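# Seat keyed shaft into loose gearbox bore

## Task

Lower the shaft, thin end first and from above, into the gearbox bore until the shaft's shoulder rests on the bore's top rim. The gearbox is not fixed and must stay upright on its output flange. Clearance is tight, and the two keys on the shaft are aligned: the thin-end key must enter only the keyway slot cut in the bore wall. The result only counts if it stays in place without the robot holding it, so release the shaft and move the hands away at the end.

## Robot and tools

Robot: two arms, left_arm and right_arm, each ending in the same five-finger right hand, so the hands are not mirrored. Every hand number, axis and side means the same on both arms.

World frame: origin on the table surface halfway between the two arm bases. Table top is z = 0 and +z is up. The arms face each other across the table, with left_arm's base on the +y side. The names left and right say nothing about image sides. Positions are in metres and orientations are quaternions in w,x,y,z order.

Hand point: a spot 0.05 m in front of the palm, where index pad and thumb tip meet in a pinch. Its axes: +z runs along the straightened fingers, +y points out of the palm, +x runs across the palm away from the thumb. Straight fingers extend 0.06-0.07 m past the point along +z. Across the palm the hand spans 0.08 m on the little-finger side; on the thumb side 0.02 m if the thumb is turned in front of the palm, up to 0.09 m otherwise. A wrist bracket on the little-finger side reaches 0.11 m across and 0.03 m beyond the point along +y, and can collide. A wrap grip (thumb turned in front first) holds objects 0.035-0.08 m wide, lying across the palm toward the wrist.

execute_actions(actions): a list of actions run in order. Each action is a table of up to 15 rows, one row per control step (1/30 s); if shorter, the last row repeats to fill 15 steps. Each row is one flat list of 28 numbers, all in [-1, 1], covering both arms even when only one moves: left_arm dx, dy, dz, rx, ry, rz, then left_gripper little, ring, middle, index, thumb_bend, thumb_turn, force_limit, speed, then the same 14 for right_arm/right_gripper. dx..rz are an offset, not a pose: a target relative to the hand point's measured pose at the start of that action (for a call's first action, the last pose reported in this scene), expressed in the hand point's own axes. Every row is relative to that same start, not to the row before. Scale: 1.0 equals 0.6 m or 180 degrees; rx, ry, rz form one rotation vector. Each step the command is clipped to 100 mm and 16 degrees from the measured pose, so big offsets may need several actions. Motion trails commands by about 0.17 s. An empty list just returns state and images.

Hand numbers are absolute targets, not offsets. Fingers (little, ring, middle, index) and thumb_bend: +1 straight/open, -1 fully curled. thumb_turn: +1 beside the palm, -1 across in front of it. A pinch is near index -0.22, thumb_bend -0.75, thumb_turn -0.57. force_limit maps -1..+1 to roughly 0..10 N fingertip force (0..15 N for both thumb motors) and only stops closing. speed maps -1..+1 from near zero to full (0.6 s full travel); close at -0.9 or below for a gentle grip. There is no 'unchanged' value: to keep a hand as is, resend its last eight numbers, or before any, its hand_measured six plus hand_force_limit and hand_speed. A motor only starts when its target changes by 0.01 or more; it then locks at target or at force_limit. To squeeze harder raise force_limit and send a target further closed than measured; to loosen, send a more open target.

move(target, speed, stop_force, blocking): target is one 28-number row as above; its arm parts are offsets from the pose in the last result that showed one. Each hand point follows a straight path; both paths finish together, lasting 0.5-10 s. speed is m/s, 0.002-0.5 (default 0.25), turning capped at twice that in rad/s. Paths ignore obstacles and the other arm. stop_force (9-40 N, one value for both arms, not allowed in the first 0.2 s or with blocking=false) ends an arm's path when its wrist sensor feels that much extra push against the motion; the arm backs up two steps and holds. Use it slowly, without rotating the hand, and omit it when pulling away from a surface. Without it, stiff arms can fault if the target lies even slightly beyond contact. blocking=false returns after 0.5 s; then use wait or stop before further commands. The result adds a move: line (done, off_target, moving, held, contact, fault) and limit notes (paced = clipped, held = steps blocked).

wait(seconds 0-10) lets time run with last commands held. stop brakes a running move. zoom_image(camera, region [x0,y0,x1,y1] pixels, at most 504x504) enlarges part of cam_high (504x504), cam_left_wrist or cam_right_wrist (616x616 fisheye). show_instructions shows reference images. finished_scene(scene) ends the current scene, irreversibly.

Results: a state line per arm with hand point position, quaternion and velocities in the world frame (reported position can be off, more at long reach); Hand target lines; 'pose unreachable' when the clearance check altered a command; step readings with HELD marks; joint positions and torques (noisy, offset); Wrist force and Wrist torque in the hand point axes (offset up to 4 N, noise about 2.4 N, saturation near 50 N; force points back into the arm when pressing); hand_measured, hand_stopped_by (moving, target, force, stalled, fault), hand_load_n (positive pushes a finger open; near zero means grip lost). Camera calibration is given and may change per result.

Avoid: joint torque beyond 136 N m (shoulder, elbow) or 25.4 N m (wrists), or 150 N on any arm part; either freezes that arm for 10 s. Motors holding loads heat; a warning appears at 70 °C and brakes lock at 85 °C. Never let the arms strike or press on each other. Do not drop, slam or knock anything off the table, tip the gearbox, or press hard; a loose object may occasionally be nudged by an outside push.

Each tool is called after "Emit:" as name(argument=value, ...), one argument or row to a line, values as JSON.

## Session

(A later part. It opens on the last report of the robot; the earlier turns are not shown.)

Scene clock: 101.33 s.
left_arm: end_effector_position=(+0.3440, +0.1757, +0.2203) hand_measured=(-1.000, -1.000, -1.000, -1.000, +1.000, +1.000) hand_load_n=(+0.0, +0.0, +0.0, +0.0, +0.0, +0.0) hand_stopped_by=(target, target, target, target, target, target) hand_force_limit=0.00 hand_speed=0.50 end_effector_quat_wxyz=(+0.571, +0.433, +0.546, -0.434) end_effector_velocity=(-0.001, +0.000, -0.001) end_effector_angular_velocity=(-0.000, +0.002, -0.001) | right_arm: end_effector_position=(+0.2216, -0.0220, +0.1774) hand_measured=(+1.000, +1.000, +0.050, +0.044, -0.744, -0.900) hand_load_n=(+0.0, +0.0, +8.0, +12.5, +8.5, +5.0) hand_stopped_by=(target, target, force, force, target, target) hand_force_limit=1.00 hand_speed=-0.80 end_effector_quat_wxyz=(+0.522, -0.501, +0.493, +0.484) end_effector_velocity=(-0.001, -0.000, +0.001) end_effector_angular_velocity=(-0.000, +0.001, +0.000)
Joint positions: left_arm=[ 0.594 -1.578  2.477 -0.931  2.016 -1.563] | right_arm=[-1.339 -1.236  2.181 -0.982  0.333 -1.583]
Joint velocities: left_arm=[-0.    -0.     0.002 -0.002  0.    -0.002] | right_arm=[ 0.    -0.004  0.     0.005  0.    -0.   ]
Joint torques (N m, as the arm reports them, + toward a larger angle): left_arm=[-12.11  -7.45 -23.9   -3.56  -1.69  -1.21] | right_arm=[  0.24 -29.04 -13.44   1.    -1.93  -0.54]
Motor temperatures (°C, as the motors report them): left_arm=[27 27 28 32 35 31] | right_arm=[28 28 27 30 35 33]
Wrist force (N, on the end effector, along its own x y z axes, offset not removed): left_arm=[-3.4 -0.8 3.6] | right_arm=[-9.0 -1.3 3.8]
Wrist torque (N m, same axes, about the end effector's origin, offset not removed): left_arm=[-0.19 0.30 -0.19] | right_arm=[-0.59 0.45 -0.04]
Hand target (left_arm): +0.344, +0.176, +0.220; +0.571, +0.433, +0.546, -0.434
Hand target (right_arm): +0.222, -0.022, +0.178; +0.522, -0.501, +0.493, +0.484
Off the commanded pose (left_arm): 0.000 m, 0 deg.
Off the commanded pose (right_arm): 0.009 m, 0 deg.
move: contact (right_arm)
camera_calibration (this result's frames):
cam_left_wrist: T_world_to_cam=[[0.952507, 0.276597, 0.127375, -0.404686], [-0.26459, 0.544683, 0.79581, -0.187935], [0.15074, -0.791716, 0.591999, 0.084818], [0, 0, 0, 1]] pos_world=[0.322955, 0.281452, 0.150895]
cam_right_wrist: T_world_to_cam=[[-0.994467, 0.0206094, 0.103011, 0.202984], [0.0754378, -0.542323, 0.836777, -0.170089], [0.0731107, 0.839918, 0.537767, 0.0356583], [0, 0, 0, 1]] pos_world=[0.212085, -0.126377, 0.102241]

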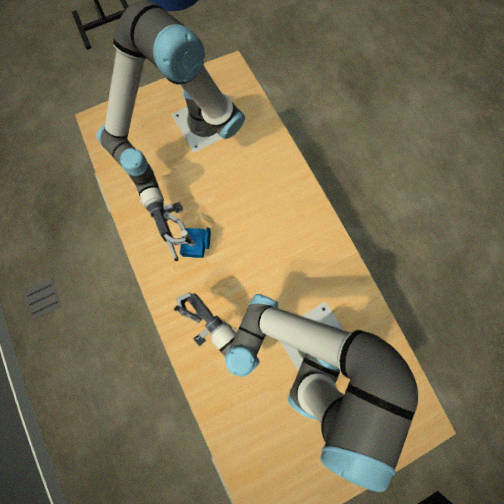

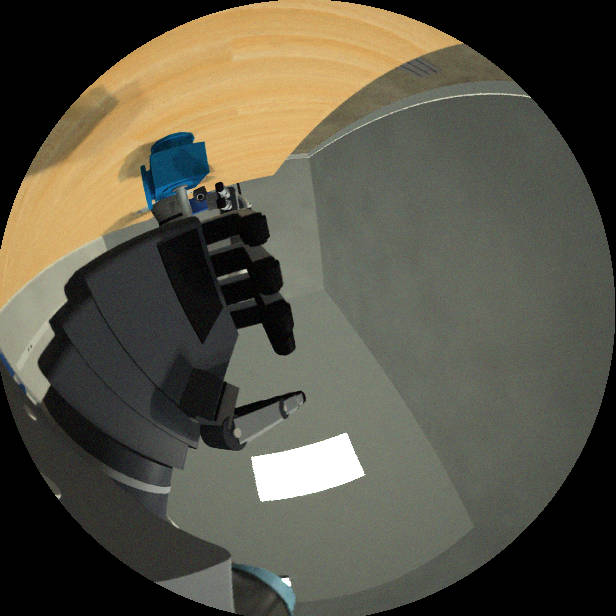

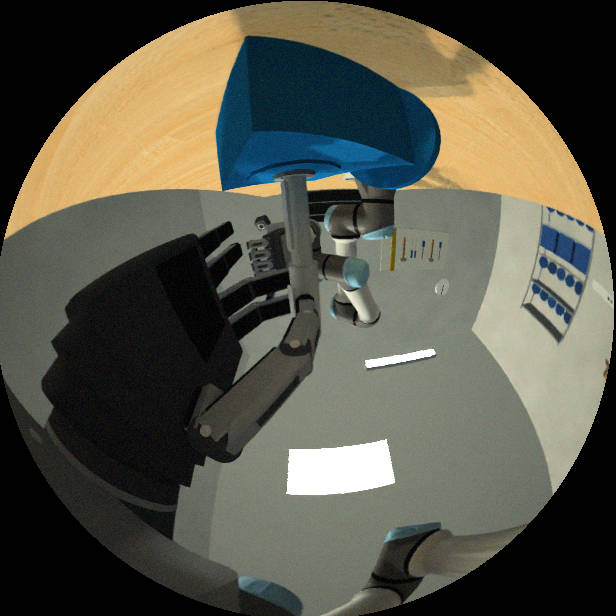

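Emit:
move(
  target=[0,0,0,0,0,0,-1,-1,-1,-1,1,1,0,0.5,-0.001,0.0012,0,0,0,0,1,1,-0.55,-0.55,-0.75,-0.9,1,-0.8],
  speed=0.005,
)

Emit:
move(
  target=[0,0,0,0,0,0,-1,-1,-1,-1,1,1,0,0.5,0.015,0.0007,-0.0002,0,0,0,1,1,-0.55,-0.55,-0.75,-0.9,1,-0.8],
  speed=0.004,
  stop_force=12,
)

Emit:
zoom_image(
  camera="cam_right_wrist",
  region=[265,145,325,205],
)

Scene clock: 102.27 s.
left_arm: end_effector_position=(+0.3440, +0.1757, +0.2203) hand_measured=(-1.000, -1.000, -1.000, -1.000, +1.000, +1.000) hand_load_n=(+0.0, +0.0, +0.0, +0.0, +0.0, +0.0) hand_stopped_by=(target, target, target, target, target, target) hand_force_limit=0.00 hand_speed=0.50 end_effector_quat_wxyz=(+0.571, +0.433, +0.546, -0.434) end_effector_velocity=(-0.000, -0.000, +0.001) end_effector_angular_velocity=(-0.002, +0.000, -0.001) | right_arm: end_effector_position=(+0.2208, -0.0220, +0.1780) hand_measured=(+1.000, +1.000, +0.050, +0.044, -0.744, -0.900) hand_load_n=(+0.0, +0.0, +8.0, +11.5, +9.0, +2.5) hand_stopped_by=(target, target, force, force, target, target) hand_force_limit=1.00 hand_speed=-0.80 end_effector_quat_wxyz=(+0.522, -0.501, +0.493, +0.484) end_effector_velocity=(-0.000, +0.000, +0.000) end_effector_angular_velocity=(-0.000, +0.001, -0.000)
Joint positions: left_arm=[ 0.594 -1.578  2.477 -0.931  2.016 -1.563] | right_arm=[-1.338 -1.239  2.183 -0.981  0.334 -1.583]
Joint velocities: left_arm=[-0.001 -0.003 -0.     0.001 -0.    -0.001] | right_arm=[ 0.    -0.001  0.001  0.001  0.001 -0.   ]
Joint torques (N m, as the arm reports them, + toward a larger angle): left_arm=[-12.39  -7.69 -23.73  -3.64  -1.73  -1.24] | right_arm=[ 12.78 -33.37  -4.17   0.69   2.92  -1.26]
Motor temperatures (°C, as the motors report them): left_arm=[27 27 28 32 35 31] | right_arm=[28 28 27 30 35 33]
Wrist force (N, on the end effector, along its own x y z axes, offset not removed): left_arm=[-5.6 -1.0 4.4] | right_arm=[1.8 -1.6 2.0]
Wrist torque (N m, same axes, about the end effector's origin, offset not removed): left_arm=[-0.34 0.67 -0.29] | right_arm=[-0.52 0.63 -0.08]
Hand target (left_arm): +0.344, +0.176, +0.220; +0.571, +0.433, +0.546, -0.434
Hand target (right_arm): +0.221, -0.022, +0.178; +0.522, -0.501, +0.493, +0.484
Off the commanded pose (left_arm): 0.000 m, 0 deg.
Off the commanded pose (right_arm): 0.000 m, 0 deg.
move: done
camera_calibration (this result's frames):
cam_left_wrist: T_world_to_cam=[[0.952507, 0.276597, 0.127375, -0.404686], [-0.26459, 0.544682, 0.79581, -0.187935], [0.15074, -0.791717, 0.591999, 0.084818], [0, 0, 0, 1]] pos_world=[0.322955, 0.281452, 0.150895]
cam_right_wrist: T_world_to_cam=[[-0.994466, 0.0206349, 0.103009, 0.202211], [0.0754225, -0.542325, 0.836777, -0.170492], [0.0731314, 0.839915, 0.537768, 0.0353996], [0, 0, 0, 1]] pos_world=[0.211362, -0.126367, 0.102797]

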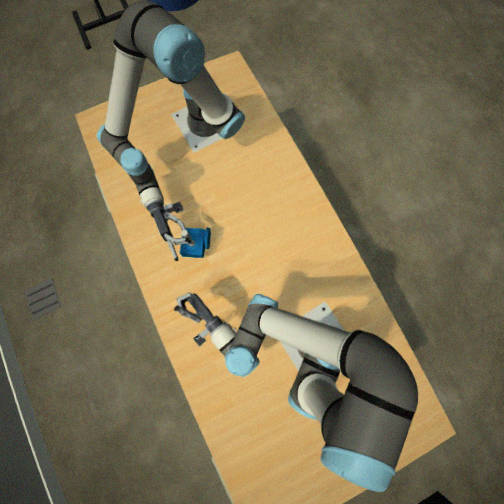

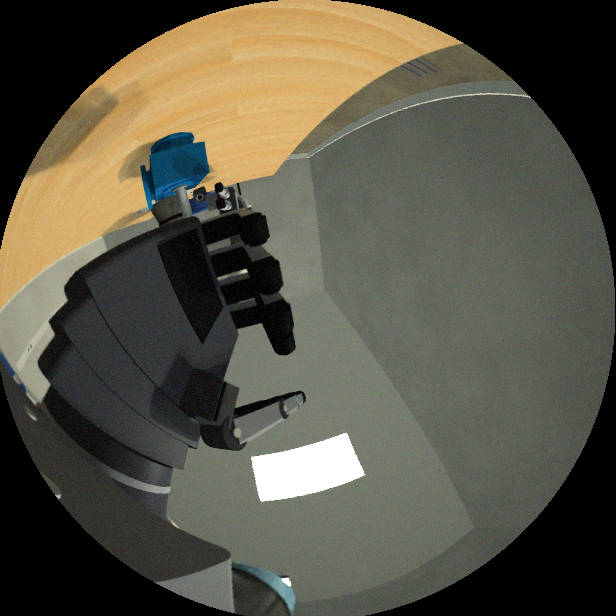

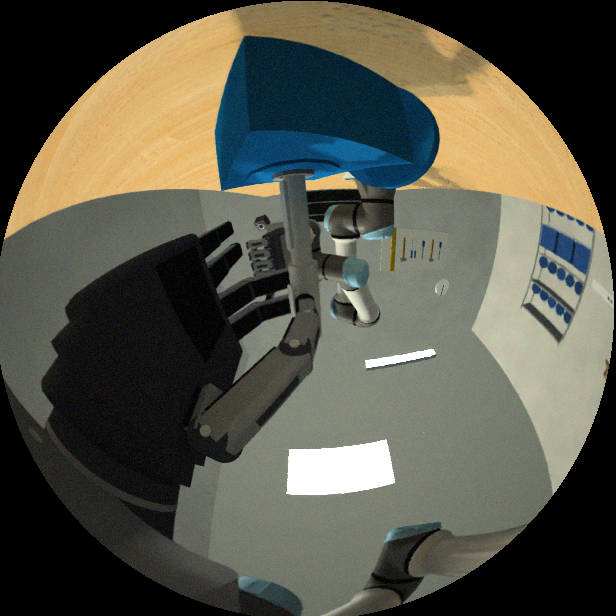

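Scene clock: 102.77 s.
left_arm: end_effector_position=(+0.3440, +0.1757, +0.2203) hand_measured=(-1.000, -1.000, -1.000, -1.000, +1.000, +1.000) hand_load_n=(+0.0, +0.0, +0.0, +0.0, +0.0, +0.0) hand_stopped_by=(target, target, target, target, target, target) hand_force_limit=0.00 hand_speed=0.50 end_effector_quat_wxyz=(+0.571, +0.433, +0.546, -0.434) end_effector_velocity=(-0.000, +0.000, -0.000) end_effector_angular_velocity=(-0.000, +0.001, +0.000) | right_arm: end_effector_position=(+0.2208, -0.0220, +0.1774) hand_measured=(+1.000, +1.000, +0.050, +0.044, -0.744, -0.900) hand_load_n=(+0.0, +0.0, +8.5, +12.0, +8.5, +4.5) hand_stopped_by=(target, target, force, force, target, target) hand_force_limit=1.00 hand_speed=-0.80 end_effector_quat_wxyz=(+0.522, -0.501, +0.493, +0.484) end_effector_velocity=(-0.001, -0.000, +0.001) end_effector_angular_velocity=(-0.000, +0.001, +0.000)
Joint positions: left_arm=[ 0.594 -1.578  2.477 -0.931  2.016 -1.563] | right_arm=[-1.338 -1.237  2.183 -0.982  0.334 -1.583]
Joint velocities: left_arm=[-0.     0.     0.    -0.001 -0.    -0.001] | right_arm=[ 0.    -0.003  0.     0.004 -0.    -0.   ]
Joint torques (N m, as the arm reports them, + toward a larger angle): left_arm=[-12.43  -8.16 -23.51  -3.66  -1.66  -1.2 ] | right_arm=[ 11.32 -29.14 -10.48   0.86   2.47  -2.08]
Motor temperatures (°C, as the motors report them): left_arm=[27 27 28 32 35 31] | right_arm=[28 28 27 30 35 33]
Wrist force (N, on the end effector, along its own x y z axes, offset not removed): left_arm=[-4.7 0.0 -1.2] | right_arm=[-8.7 -0.5 2.3]
Wrist torque (N m, same axes, about the end effector's origin, offset not removed): left_arm=[0.15 0.72 -0.37] | right_arm=[-0.16 0.25 0.13]
Hand target (left_arm): +0.344, +0.176, +0.220; +0.571, +0.433, +0.546, -0.434
Hand target (right_arm): +0.221, -0.022, +0.178; +0.522, -0.501, +0.493, +0.484
Off the commanded pose (left_arm): 0.000 m, 0 deg.
Off the commanded pose (right_arm): 0.008 m, 0 deg.
move: contact (right_arm)
camera_calibration (this result's frames):
cam_left_wrist: T_world_to_cam=[[0.952507, 0.276597, 0.127375, -0.404686], [-0.26459, 0.544682, 0.79581, -0.187935], [0.15074, -0.791717, 0.591999, 0.0848179], [0, 0, 0, 1]] pos_world=[0.322955, 0.281452, 0.150895]
cam_right_wrist: T_world_to_cam=[[-0.994462, 0.0206414, 0.103048, 0.202228], [0.075453, -0.542311, 0.836783, -0.170017], [0.0731567, 0.839924, 0.537751, 0.0357167], [0, 0, 0, 1]] pos_world=[0.211323, -0.126375, 0.102221]

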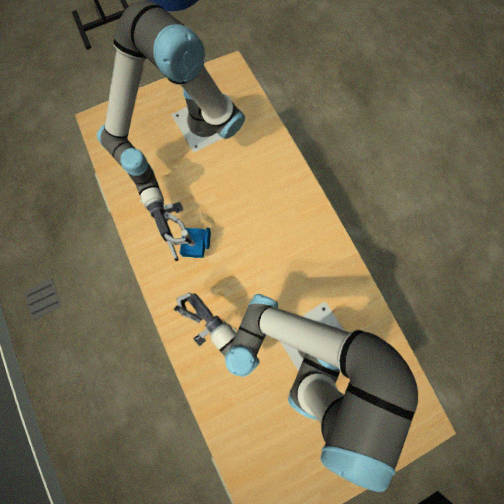

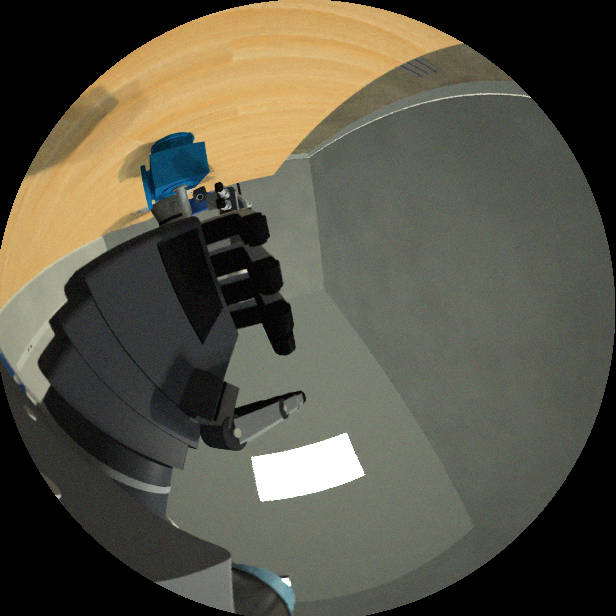

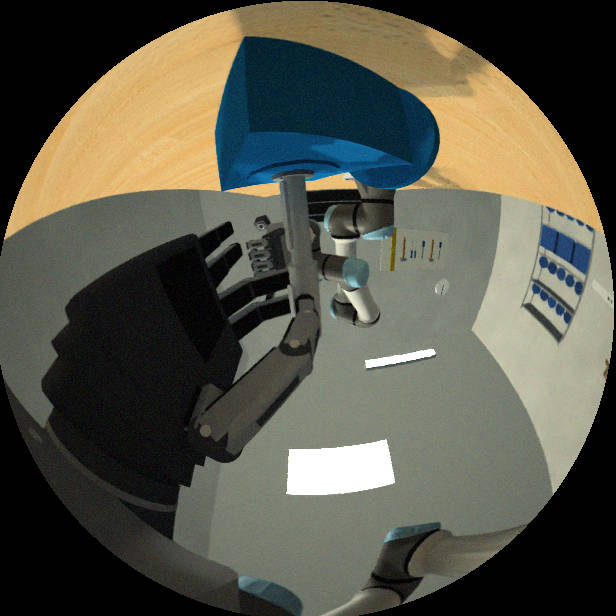

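Region (265, 145, 325, 205) of cam_right_wrist's 616x616 image, scaled by 8.400, with more detail than that image has.

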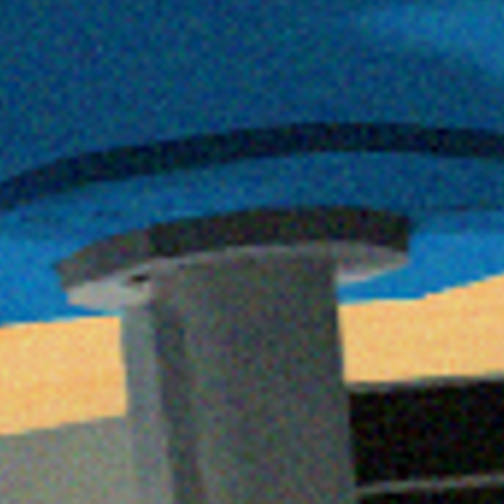

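Emit:
move(
  target=[0,0,0,0,0,0,-1,-1,-1,-1,1,1,0,0.5,-0.0015,0.005,-0.0008,0,0,-0.01,1,1,-0.55,-0.55,-0.75,-0.9,1,-0.8],
  speed=0.01,
)

Emit:
move(
  target=[0,0,0,0,0,0,-1,-1,-1,-1,1,1,0,0.5,0.015,0.0011,-0.0002,0,0,0,1,1,-0.55,-0.55,-0.75,-0.9,1,-0.8],
  speed=0.004,
  stop_force=12,
)

Emit:
zoom_image(
  camera="cam_right_wrist",
  region=[265,145,325,205],
)

Scene clock: 105.00 s.
left_arm: end_effector_position=(+0.3440, +0.1757, +0.2203) hand_measured=(-1.000, -1.000, -1.000, -1.000, +1.000, +1.000) hand_load_n=(+0.0, +0.0, +0.0, +0.0, +0.0, +0.0) hand_stopped_by=(target, target, target, target, target, target) hand_force_limit=0.00 hand_speed=0.50 end_effector_quat_wxyz=(+0.571, +0.433, +0.546, -0.434) end_effector_velocity=(+0.000, -0.000, +0.002) end_effector_angular_velocity=(-0.003, -0.001, -0.001) | right_arm: end_effector_position=(+0.2178, -0.0224, +0.1781) hand_measured=(+1.000, +1.000, +0.050, +0.044, -0.744, -0.900) hand_load_n=(+0.0, +0.0, +8.5, +11.5, +8.5, +1.5) hand_stopped_by=(target, target, force, force, target, target) hand_force_limit=1.00 hand_speed=-0.80 end_effector_quat_wxyz=(+0.529, -0.509, +0.485, +0.475) end_effector_velocity=(-0.001, -0.000, -0.000) end_effector_angular_velocity=(-0.001, -0.000, +0.001)
Joint positions: left_arm=[ 0.594 -1.578  2.477 -0.931  2.016 -1.563] | right_arm=[-1.338 -1.247  2.187 -0.976  0.334 -1.614]
Joint velocities: left_arm=[ 0.    -0.003 -0.001  0.     0.001 -0.002] | right_arm=[ 0.    -0.001  0.001  0.003 -0.001 -0.003]
Joint torques (N m, as the arm reports them, + toward a larger angle): left_arm=[-12.24  -7.19 -23.94  -3.57  -1.64  -1.36] | right_arm=[ 12.05 -33.86  -5.33   0.69   2.93  -1.07]
Motor temperatures (°C, as the motors report them): left_arm=[27 27 28 32 35 31] | right_arm=[28 28 27 30 35 33]
Wrist force (N, on the end effector, along its own x y z axes, offset not removed): left_arm=[-3.3 0.0 3.1] | right_arm=[6.1 -1.6 0.2]
Wrist torque (N m, same axes, about the end effector's origin, offset not removed): left_arm=[-0.19 0.39 -0.26] | right_arm=[-0.46 0.53 0.14]
Hand target (left_arm): +0.344, +0.176, +0.220; +0.571, +0.433, +0.546, -0.434
Hand target (right_arm): +0.218, -0.022, +0.178; +0.529, -0.509, +0.485, +0.475
Off the commanded pose (left_arm): 0.000 m, 0 deg.
Off the commanded pose (right_arm): 0.000 m, 0 deg.
move: done
camera_calibration (this result's frames):
cam_left_wrist: T_world_to_cam=[[0.952507, 0.276597, 0.127375, -0.404686], [-0.26459, 0.544682, 0.79581, -0.187935], [0.15074, -0.791716, 0.591999, 0.084818], [0, 0, 0, 1]] pos_world=[0.322955, 0.281452, 0.150895]
cam_right_wrist: T_world_to_cam=[[-0.997185, 0.0210901, 0.0719539, 0.205277], [0.0491011, -0.541578, 0.839215, -0.165305], [0.0566678, 0.840386, 0.539018, 0.0392467], [0, 0, 0, 1]] pos_world=[0.210592, -0.126837, 0.102801]

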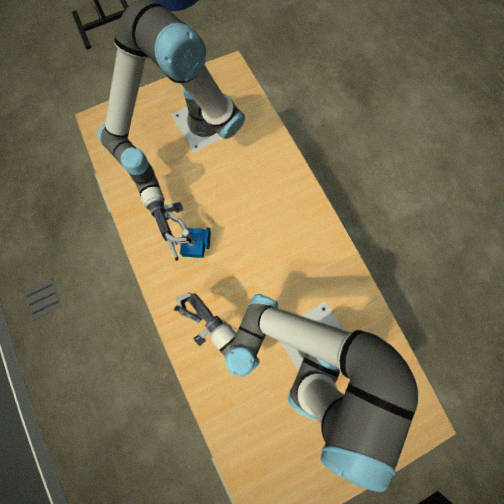

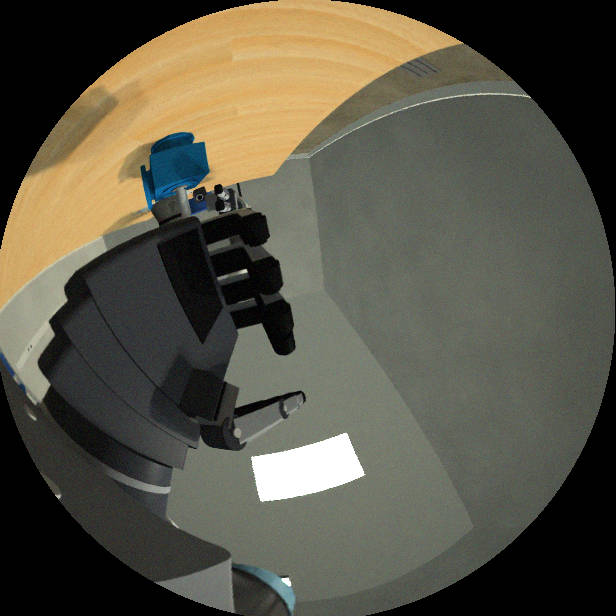

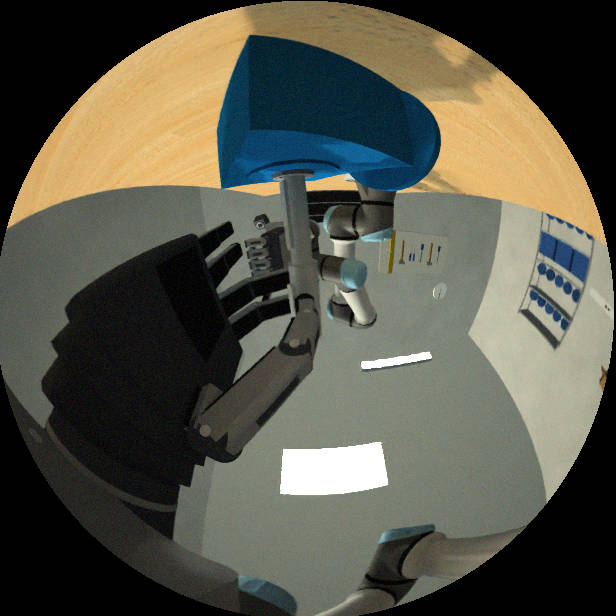

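Scene clock: 105.50 s.
left_arm: end_effector_position=(+0.3440, +0.1757, +0.2203) hand_measured=(-1.000, -1.000, -1.000, -1.000, +1.000, +1.000) hand_load_n=(+0.0, +0.0, +0.0, +0.0, +0.0, +0.0) hand_stopped_by=(target, target, target, target, target, target) hand_force_limit=0.00 hand_speed=0.50 end_effector_quat_wxyz=(+0.571, +0.433, +0.546, -0.434) end_effector_velocity=(-0.000, -0.000, +0.000) end_effector_angular_velocity=(+0.000, -0.001, -0.001) | right_arm: end_effector_position=(+0.2178, -0.0224, +0.1775) hand_measured=(+1.000, +1.000, +0.050, +0.044, -0.744, -0.900) hand_load_n=(+0.0, +0.0, +9.5, +12.5, +8.0, +3.5) hand_stopped_by=(target, target, force, force, target, target) hand_force_limit=1.00 hand_speed=-0.80 end_effector_quat_wxyz=(+0.529, -0.509, +0.485, +0.475) end_effector_velocity=(-0.000, -0.000, +0.001) end_effector_angular_velocity=(-0.001, +0.002, -0.000)
Joint positions: left_arm=[ 0.594 -1.578  2.477 -0.931  2.016 -1.563] | right_arm=[-1.338 -1.246  2.187 -0.978  0.334 -1.614]
Joint velocities: left_arm=[-0.001  0.    -0.    -0.    -0.     0.001] | right_arm=[ 0.    -0.003 -0.     0.005  0.    -0.   ]
Joint torques (N m, as the arm reports them, + toward a larger angle): left_arm=[-12.6   -8.34 -23.69  -3.64  -1.61  -1.34] | right_arm=[ 11.58 -28.69  -8.31   1.47   1.7    0.73]
Motor temperatures (°C, as the motors report them): left_arm=[27 27 28 32 35 31] | right_arm=[28 28 27 30 35 33]
Wrist force (N, on the end effector, along its own x y z axes, offset not removed): left_arm=[-1.7 0.2 0.0] | right_arm=[-11.1 -3.1 4.6]
Wrist torque (N m, same axes, about the end effector's origin, offset not removed): left_arm=[0.06 0.15 0.01] | right_arm=[-0.23 0.14 0.20]
Hand target (left_arm): +0.344, +0.176, +0.220; +0.571, +0.433, +0.546, -0.434
Hand target (right_arm): +0.218, -0.022, +0.178; +0.529, -0.509, +0.485, +0.475
Off the commanded pose (left_arm): 0.000 m, 0 deg.
Off the commanded pose (right_arm): 0.008 m, 0 deg.
move: contact (right_arm)
camera_calibration (this result's frames):
cam_left_wrist: T_world_to_cam=[[0.952507, 0.276597, 0.127375, -0.404686], [-0.26459, 0.544683, 0.79581, -0.187935], [0.15074, -0.791716, 0.591999, 0.0848178], [0, 0, 0, 1]] pos_world=[0.322955, 0.281452, 0.150895]
cam_right_wrist: T_world_to_cam=[[-0.99719, 0.021129, 0.0718689, 0.20532], [0.0490088, -0.541575, 0.839222, -0.164807], [0.0566543, 0.840387, 0.539018, 0.0395625], [0, 0, 0, 1]] pos_world=[0.210578, -0.126842, 0.102229]

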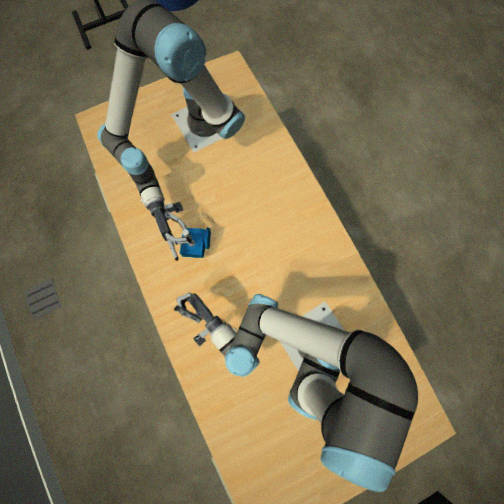

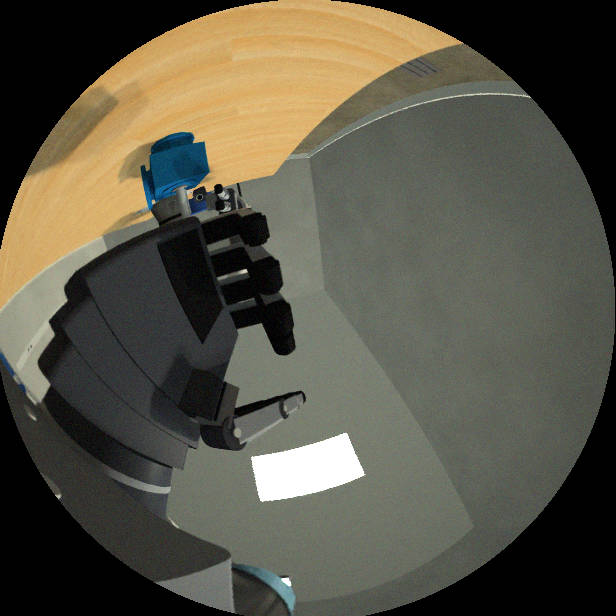

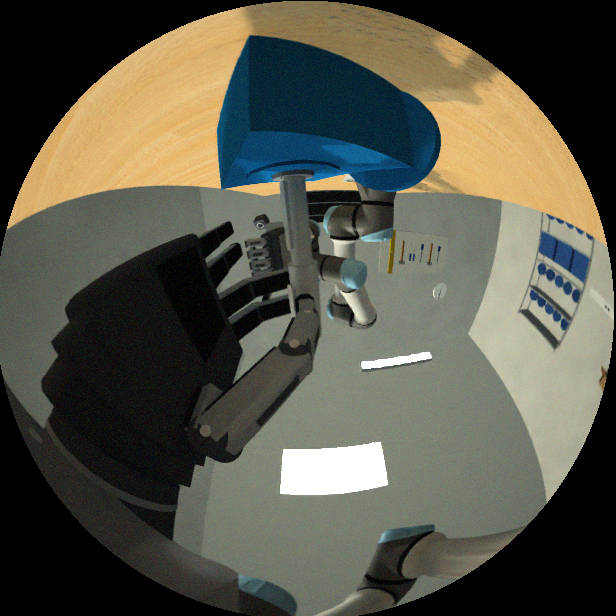

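Region (265, 145, 325, 205) of cam_right_wrist's 616x616 image, scaled by 8.400, with more detail than that image has.

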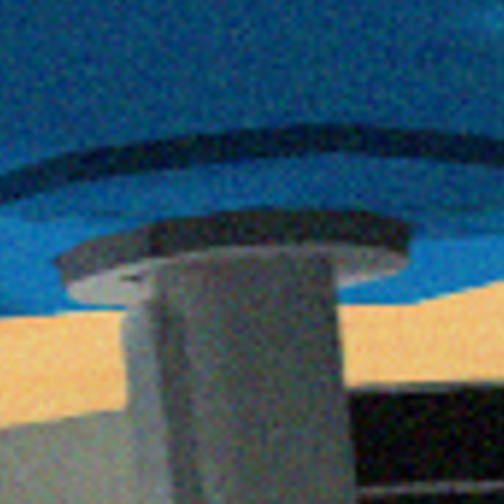

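Emit:
move(
  target=[0,0,0,0,0,0,-1,-1,-1,-1,1,1,0,0.5,-0.0025,0,0.0085,0,0.0167,0,1,1,-0.55,-0.55,-0.75,-0.9,1,-0.8],
  speed=0.015,
)

Emit:
move(
  target=[0,0,0,0,0,0,-1,-1,-1,-1,1,1,0,0.5,0.015,0.0011,0.0006,0,0,0,1,1,-0.55,-0.55,-0.75,-0.9,1,-0.8],
  speed=0.004,
  stop_force=12,
)

Emit:
zoom_image(
  camera="cam_right_wrist",
  region=[265,145,325,205],
)

Scene clock: 107.63 s.
left_arm: end_effector_position=(+0.3440, +0.1757, +0.2203) hand_measured=(-1.000, -1.000, -1.000, -1.000, +1.000, +1.000) hand_load_n=(+0.0, +0.0, +0.0, +0.0, +0.0, +0.0) hand_stopped_by=(target, target, target, target, target, target) hand_force_limit=0.00 hand_speed=0.50 end_effector_quat_wxyz=(+0.571, +0.433, +0.546, -0.434) end_effector_velocity=(+0.000, +0.000, -0.001) end_effector_angular_velocity=(+0.001, +0.003, +0.000) | right_arm: end_effector_position=(+0.2178, -0.0174, +0.1792) hand_measured=(+1.000, +1.000, +0.050, +0.044, -0.744, -0.900) hand_load_n=(+0.0, +0.0, +8.5, +11.0, +8.0, +2.0) hand_stopped_by=(target, target, force, force, target, target) hand_force_limit=1.00 hand_speed=-0.80 end_effector_quat_wxyz=(+0.516, -0.521, +0.498, +0.462) end_effector_velocity=(+0.000, +0.000, +0.000) end_effector_angular_velocity=(-0.005, -0.001, -0.000)
Joint positions: left_arm=[ 0.594 -1.578  2.477 -0.931  2.016 -1.563] | right_arm=[-1.328 -1.248  2.133 -0.769  0.351 -1.758]
Joint velocities: left_arm=[ 0.     0.001  0.001 -0.001  0.    -0.002] | right_arm=[ 0.001  0.    -0.006  0.02   0.001 -0.014]
Joint torques (N m, as the arm reports them, + toward a larger angle): left_arm=[-12.25  -7.52 -23.77  -3.68  -1.7   -1.2 ] | right_arm=[ 11.86 -24.98 -26.18   1.2    2.64  -1.43]
Motor temperatures (°C, as the motors report them): left_arm=[27 27 28 32 35 31] | right_arm=[28 28 27 30 35 33]
Wrist force (N, on the end effector, along its own x y z axes, offset not removed): left_arm=[-1.0 1.6 -0.4] | right_arm=[-0.2 -1.9 -0.1]
Wrist torque (N m, same axes, about the end effector's origin, offset not removed): left_arm=[0.10 0.05 -0.10] | right_arm=[-0.48 0.62 0.13]
Hand target (left_arm): +0.344, +0.176, +0.220; +0.571, +0.433, +0.546, -0.434
Hand target (right_arm): +0.218, -0.017, +0.179; +0.516, -0.521, +0.499, +0.462
Off the commanded pose (left_arm): 0.000 m, 0 deg.
Off the commanded pose (right_arm): 0.000 m, 0 deg.
move: done
camera_calibration (this result's frames):
cam_left_wrist: T_world_to_cam=[[0.952507, 0.276597, 0.127375, -0.404686], [-0.26459, 0.544682, 0.79581, -0.187935], [0.15074, -0.791717, 0.591999, 0.084818], [0, 0, 0, 1]] pos_world=[0.322955, 0.281452, 0.150895]
cam_right_wrist: T_world_to_cam=[[-0.996974, 0.0289849, 0.0721266, 0.205148], [0.0481838, -0.49768, 0.866022, -0.167292], [0.0609975, 0.866877, 0.494777, 0.0418818], [0, 0, 0, 1]] pos_world=[0.210034, -0.12551, 0.10936]

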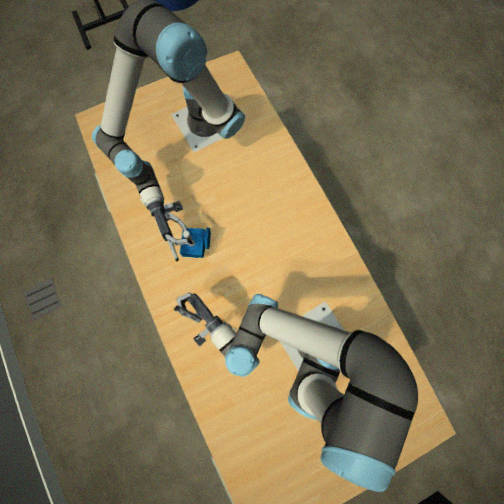

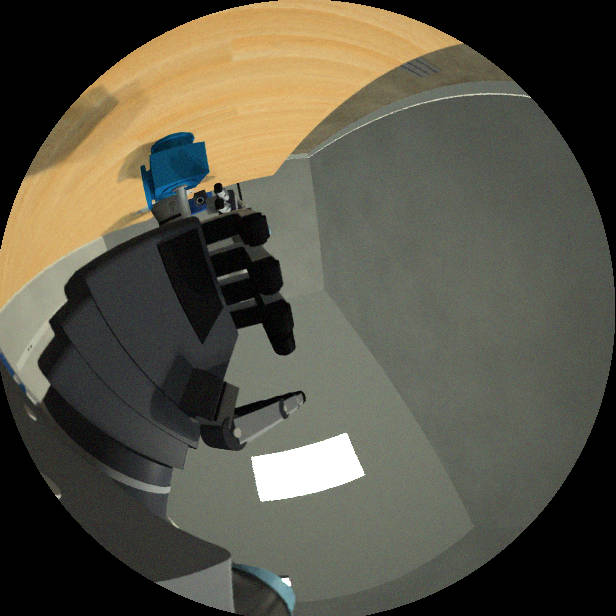

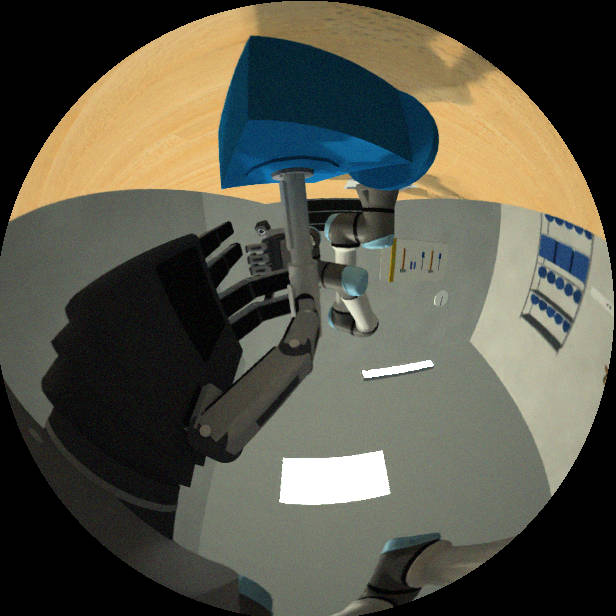

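Scene clock: 108.83 s.
left_arm: end_effector_position=(+0.3440, +0.1757, +0.2203) hand_measured=(-1.000, -1.000, -1.000, -1.000, +1.000, +1.000) hand_load_n=(+0.0, +0.0, +0.0, +0.0, +0.0, +0.0) hand_stopped_by=(target, target, target, target, target, target) hand_force_limit=0.00 hand_speed=0.50 end_effector_quat_wxyz=(+0.571, +0.433, +0.546, -0.434) end_effector_velocity=(+0.000, +0.000, -0.000) end_effector_angular_velocity=(+0.001, +0.001, +0.001) | right_arm: end_effector_position=(+0.2177, -0.0174, +0.1757) hand_measured=(+1.000, +1.000, +0.050, +0.044, -0.744, -0.900) hand_load_n=(+0.0, +0.0, +8.5, +11.5, +7.0, +4.0) hand_stopped_by=(target, target, force, force, target, target) hand_force_limit=1.00 hand_speed=-0.80 end_effector_quat_wxyz=(+0.516, -0.521, +0.499, +0.462) end_effector_velocity=(-0.000, -0.000, +0.001) end_effector_angular_velocity=(-0.001, +0.003, -0.000)
Joint positions: left_arm=[ 0.594 -1.578  2.477 -0.931  2.016 -1.563] | right_arm=[-1.328 -1.241  2.136 -0.778  0.351 -1.758]
Joint velocities: left_arm=[ 0.     0.     0.     0.    -0.001  0.   ] | right_arm=[-0.    -0.003  0.     0.005 -0.     0.   ]
Joint torques (N m, as the arm reports them, + toward a larger angle): left_arm=[-12.74  -7.49 -23.81  -3.6   -1.71  -1.24] | right_arm=[  5.97 -28.4  -12.84   1.58  -2.69   1.19]
Motor temperatures (°C, as the motors report them): left_arm=[27 27 28 32 35 31] | right_arm=[28 28 27 30 35 33]
Wrist force (N, on the end effector, along its own x y z axes, offset not removed): left_arm=[-3.4 -2.3 -0.1] | right_arm=[-11.7 -6.1 1.4]
Wrist torque (N m, same axes, about the end effector's origin, offset not removed): left_arm=[-0.23 0.27 -0.12] | right_arm=[-0.51 0.59 -0.03]
Hand target (left_arm): +0.344, +0.176, +0.220; +0.571, +0.433, +0.546, -0.434
Hand target (right_arm): +0.218, -0.017, +0.176; +0.516, -0.521, +0.498, +0.462
Off the commanded pose (left_arm): 0.000 m, 0 deg.
Off the commanded pose (right_arm): 0.006 m, 0 deg.
move: contact (right_arm)
camera_calibration (this result's frames):
cam_left_wrist: T_world_to_cam=[[0.952507, 0.276597, 0.127375, -0.404686], [-0.26459, 0.544682, 0.79581, -0.187935], [0.15074, -0.791716, 0.591999, 0.0848179], [0, 0, 0, 1]] pos_world=[0.322955, 0.281452, 0.150895]
cam_right_wrist: T_world_to_cam=[[-0.99696, 0.0290117, 0.0723097, 0.205333], [0.0483341, -0.497614, 0.866051, -0.164362], [0.061108, 0.866913, 0.494699, 0.0435683], [0, 0, 0, 1]] pos_world=[0.209991, -0.125516, 0.105945]

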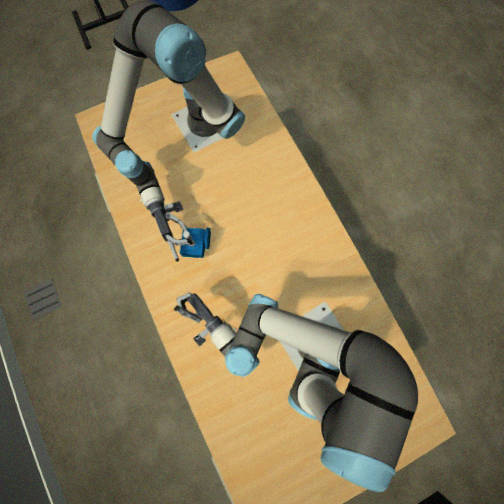

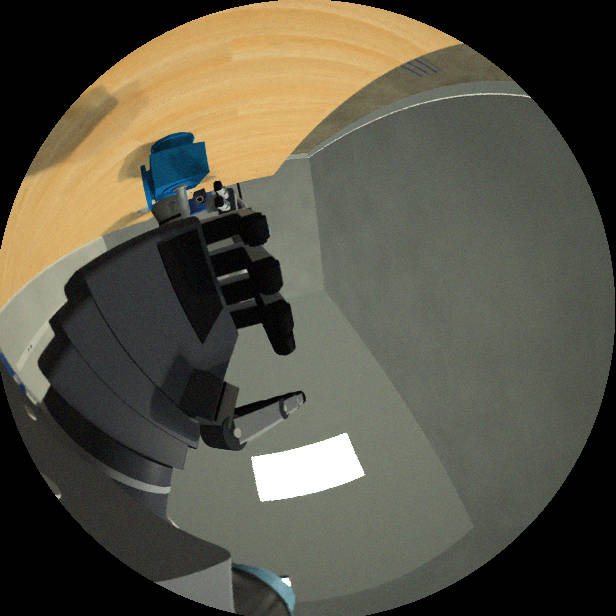

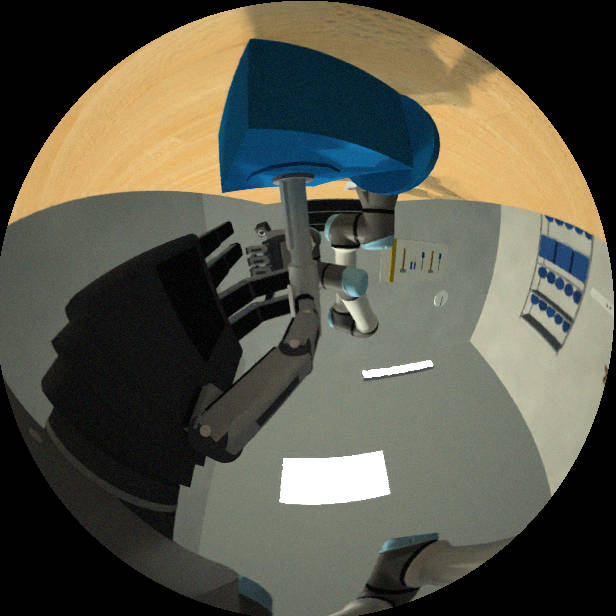

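Region (265, 145, 325, 205) of cam_right_wrist's 616x616 image, scaled by 8.400, with more detail than that image has.

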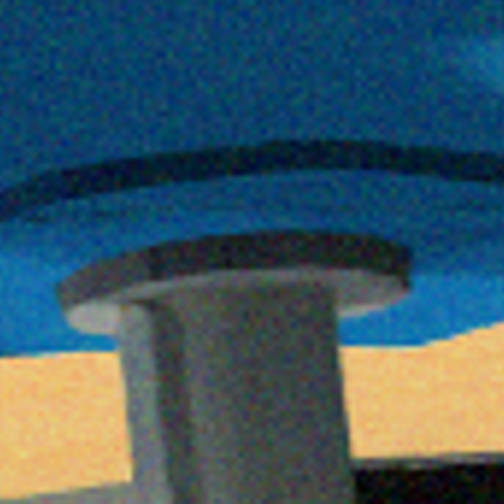

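Emit:
move(
  target=[0,0,0,0,0,0,-1,-1,-1,-1,1,1,0,0.5,-0.004,-0.0006,0,0,0,0,1,1,-0.55,-0.55,-0.75,-0.9,1,-0.8],
  speed=0.01,
)

Emit:
zoom_image(
  camera="cam_right_wrist",
  region=[268,160,318,200],
)

Scene clock: 109.63 s.
left_arm: end_effector_position=(+0.3440, +0.1757, +0.2203) hand_measured=(-1.000, -1.000, -1.000, -1.000, +1.000, +1.000) hand_load_n=(+0.0, +0.0, +0.0, +0.0, +0.0, +0.0) hand_stopped_by=(target, target, target, target, target, target) hand_force_limit=0.00 hand_speed=0.50 end_effector_quat_wxyz=(+0.571, +0.433, +0.546, -0.434) end_effector_velocity=(+0.000, +0.000, -0.000) end_effector_angular_velocity=(-0.000, -0.000, +0.000) | right_arm: end_effector_position=(+0.2179, -0.0173, +0.1781) hand_measured=(+1.000, +1.000, +0.050, +0.044, -0.744, -0.900) hand_load_n=(+0.0, +0.0, +9.0, +10.5, +8.0, +1.0) hand_stopped_by=(target, target, force, force, target, target) hand_force_limit=1.00 hand_speed=-0.80 end_effector_quat_wxyz=(+0.516, -0.521, +0.499, +0.462) end_effector_velocity=(-0.001, -0.000, +0.001) end_effector_angular_velocity=(-0.001, +0.003, +0.002)
Joint positions: left_arm=[ 0.594 -1.578  2.477 -0.931  2.016 -1.563] | right_arm=[-1.327 -1.246  2.133 -0.771  0.351 -1.758]
Joint velocities: left_arm=[ 0.     0.001  0.001 -0.002 -0.     0.   ] | right_arm=[-0.    -0.001 -0.     0.005 -0.002  0.   ]
Joint torques (N m, as the arm reports them, + toward a larger angle): left_arm=[-11.82  -7.62 -23.62  -3.63  -1.58  -1.28] | right_arm=[ 12.23 -32.11 -25.6    1.18   0.72   1.42]
Motor temperatures (°C, as the motors report them): left_arm=[27 27 28 32 35 31] | right_arm=[28 28 27 30 35 33]
Wrist force (N, on the end effector, along its own x y z axes, offset not removed): left_arm=[-3.4 2.1 1.4] | right_arm=[1.6 -0.9 1.6]
Wrist torque (N m, same axes, about the end effector's origin, offset not removed): left_arm=[0.22 0.41 -0.18] | right_arm=[-0.33 0.23 -0.05]
Hand target (left_arm): +0.344, +0.176, +0.220; +0.571, +0.433, +0.546, -0.434
Hand target (right_arm): +0.218, -0.017, +0.178; +0.516, -0.521, +0.499, +0.462
Off the commanded pose (left_arm): 0.000 m, 0 deg.
Off the commanded pose (right_arm): 0.000 m, 0 deg.
move: done
camera_calibration (this result's frames):
cam_left_wrist: T_world_to_cam=[[0.952507, 0.276597, 0.127375, -0.404686], [-0.26459, 0.544682, 0.79581, -0.187935], [0.15074, -0.791716, 0.591999, 0.084818], [0, 0, 0, 1]] pos_world=[0.322955, 0.281452, 0.150895]
cam_right_wrist: T_world_to_cam=[[-0.996959, 0.0289689, 0.0723494, 0.205317], [0.0483886, -0.497632, 0.866037, -0.166406], [0.0610916, 0.866904, 0.494717, 0.0423173], [0, 0, 0, 1]] pos_world=[0.210159, -0.125442, 0.108324]

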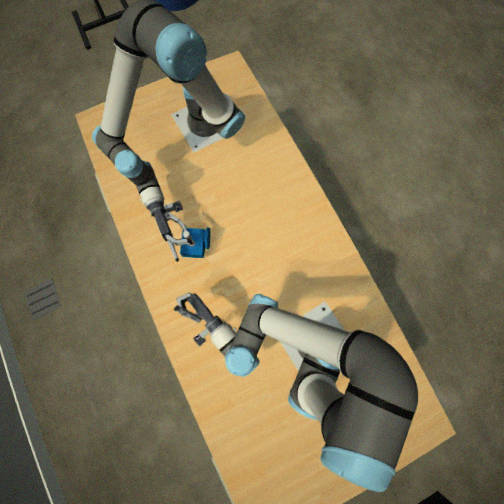

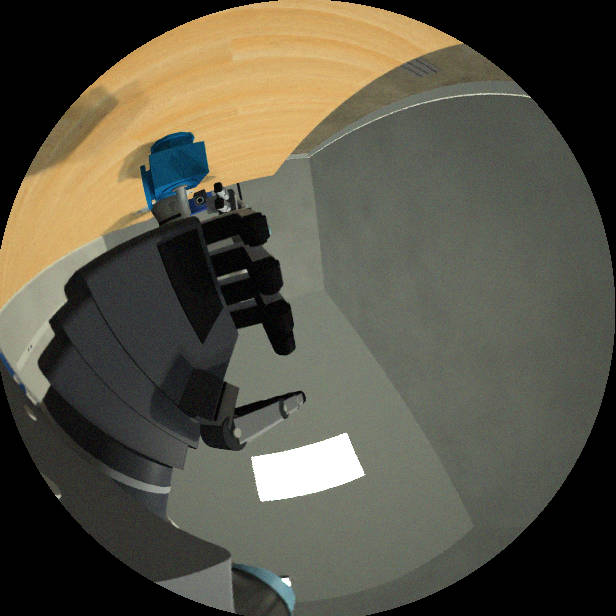

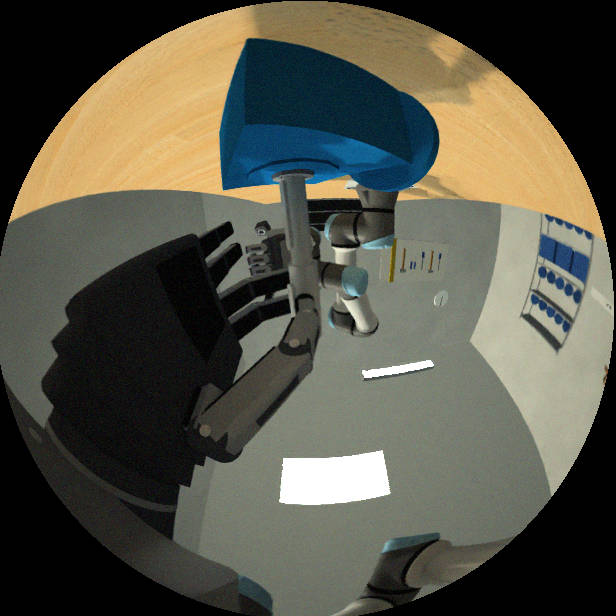

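Region (268, 160, 318, 200) of cam_right_wrist's 616x616 image, scaled by 10.080, with more detail than that image has; it fills the top 403 rows of this view, and the rest is white.

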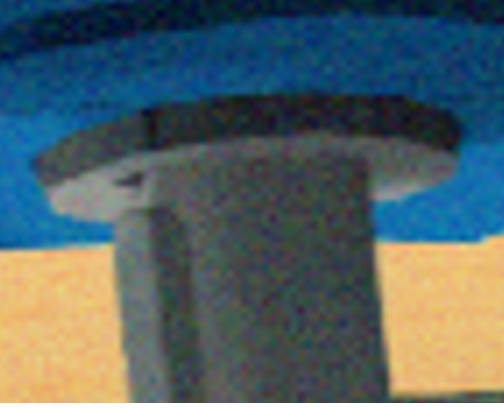

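Emit:
move(
  target=[0,0,0,0,0,0,-1,-1,-1,-1,1,1,0,0.5,0.02,0.0015,0.0008,0,0,0,1,1,-0.55,-0.55,-0.75,-0.9,1,-0.8],
  speed=0.004,
  stop_force=15,
)

Emit:
zoom_image(
  camera="cam_right_wrist",
  region=[268,160,318,200],
)

Scene clock: 110.83 s.
left_arm: end_effector_position=(+0.3440, +0.1757, +0.2203) hand_measured=(-1.000, -1.000, -1.000, -1.000, +1.000, +1.000) hand_load_n=(+0.0, +0.0, +0.0, +0.0, +0.0, +0.0) hand_stopped_by=(target, target, target, target, target, target) hand_force_limit=0.00 hand_speed=0.50 end_effector_quat_wxyz=(+0.571, +0.433, +0.546, -0.434) end_effector_velocity=(+0.000, -0.000, -0.000) end_effector_angular_velocity=(+0.000, +0.002, +0.000) | right_arm: end_effector_position=(+0.2179, -0.0173, +0.1754) hand_measured=(+1.000, +1.000, +0.050, +0.044, -0.744, -0.900) hand_load_n=(+0.0, +0.0, +9.5, +11.0, +7.5, +4.5) hand_stopped_by=(target, target, force, force, target, target) hand_force_limit=1.00 hand_speed=-0.80 end_effector_quat_wxyz=(+0.516, -0.521, +0.499, +0.462) end_effector_velocity=(-0.001, -0.000, +0.001) end_effector_angular_velocity=(-0.001, +0.002, +0.002)
Joint positions: left_arm=[ 0.594 -1.578  2.477 -0.931  2.016 -1.563] | right_arm=[-1.327 -1.24   2.135 -0.779  0.351 -1.758]
Joint velocities: left_arm=[-0.001  0.    -0.001  0.001 -0.001 -0.001] | right_arm=[ 0.    -0.003 -0.     0.006 -0.001 -0.   ]
Joint torques (N m, as the arm reports them, + toward a larger angle): left_arm=[-12.27  -7.62 -24.1   -3.48  -1.61  -1.22] | right_arm=[  9.81 -29.28 -14.09   1.72   1.79  -1.71]
Motor temperatures (°C, as the motors report them): left_arm=[27 27 28 32 35 31] | right_arm=[28 28 27 30 35 33]
Wrist force (N, on the end effector, along its own x y z axes, offset not removed): left_arm=[-0.3 3.0 1.3] | right_arm=[-13.4 -5.9 -2.3]
Wrist torque (N m, same axes, about the end effector's origin, offset not removed): left_arm=[0.43 -0.08 0.01] | right_arm=[-0.14 0.66 -0.16]
Hand target (left_arm): +0.344, +0.176, +0.220; +0.571, +0.433, +0.546, -0.434
Hand target (right_arm): +0.218, -0.017, +0.176; +0.516, -0.521, +0.498, +0.462
Off the commanded pose (left_arm): 0.000 m, 0 deg.
Off the commanded pose (right_arm): 0.009 m, 0 deg.
move: contact (right_arm)
camera_calibration (this result's frames):
cam_left_wrist: T_world_to_cam=[[0.952507, 0.276597, 0.127375, -0.404686], [-0.26459, 0.544682, 0.79581, -0.187935], [0.15074, -0.791716, 0.591999, 0.0848179], [0, 0, 0, 1]] pos_world=[0.322955, 0.281452, 0.150895]
cam_right_wrist: T_world_to_cam=[[-0.996948, 0.0289414, 0.072511, 0.205434], [0.0485471, -0.497569, 0.866065, -0.164093], [0.0611444, 0.866941, 0.494645, 0.0436665], [0, 0, 0, 1]] pos_world=[0.210103, -0.125449, 0.105619]

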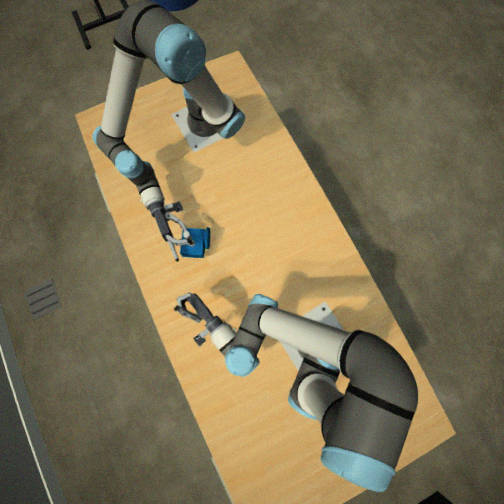

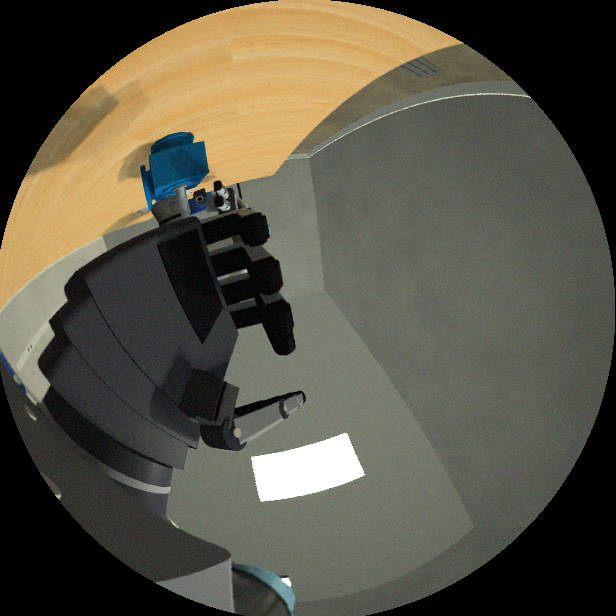

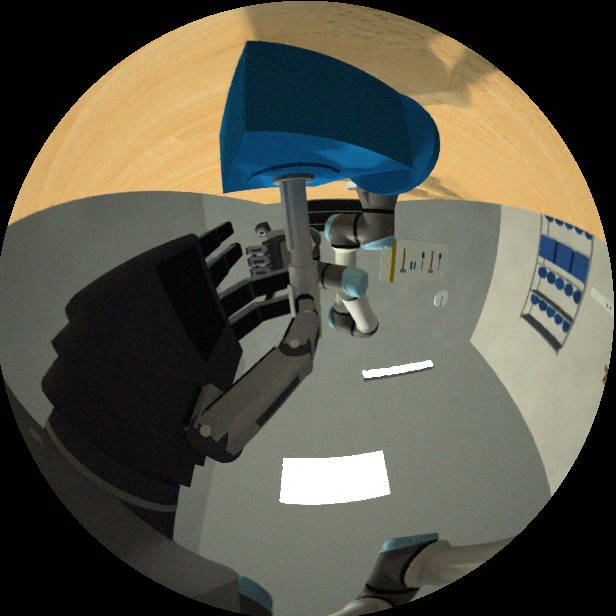

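Region (268, 160, 318, 200) of cam_right_wrist's 616x616 image, scaled by 10.080, with more detail than that image has; it fills the top 403 rows of this view, and the rest is white.

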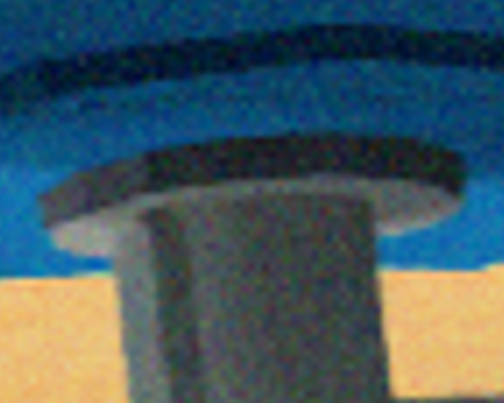

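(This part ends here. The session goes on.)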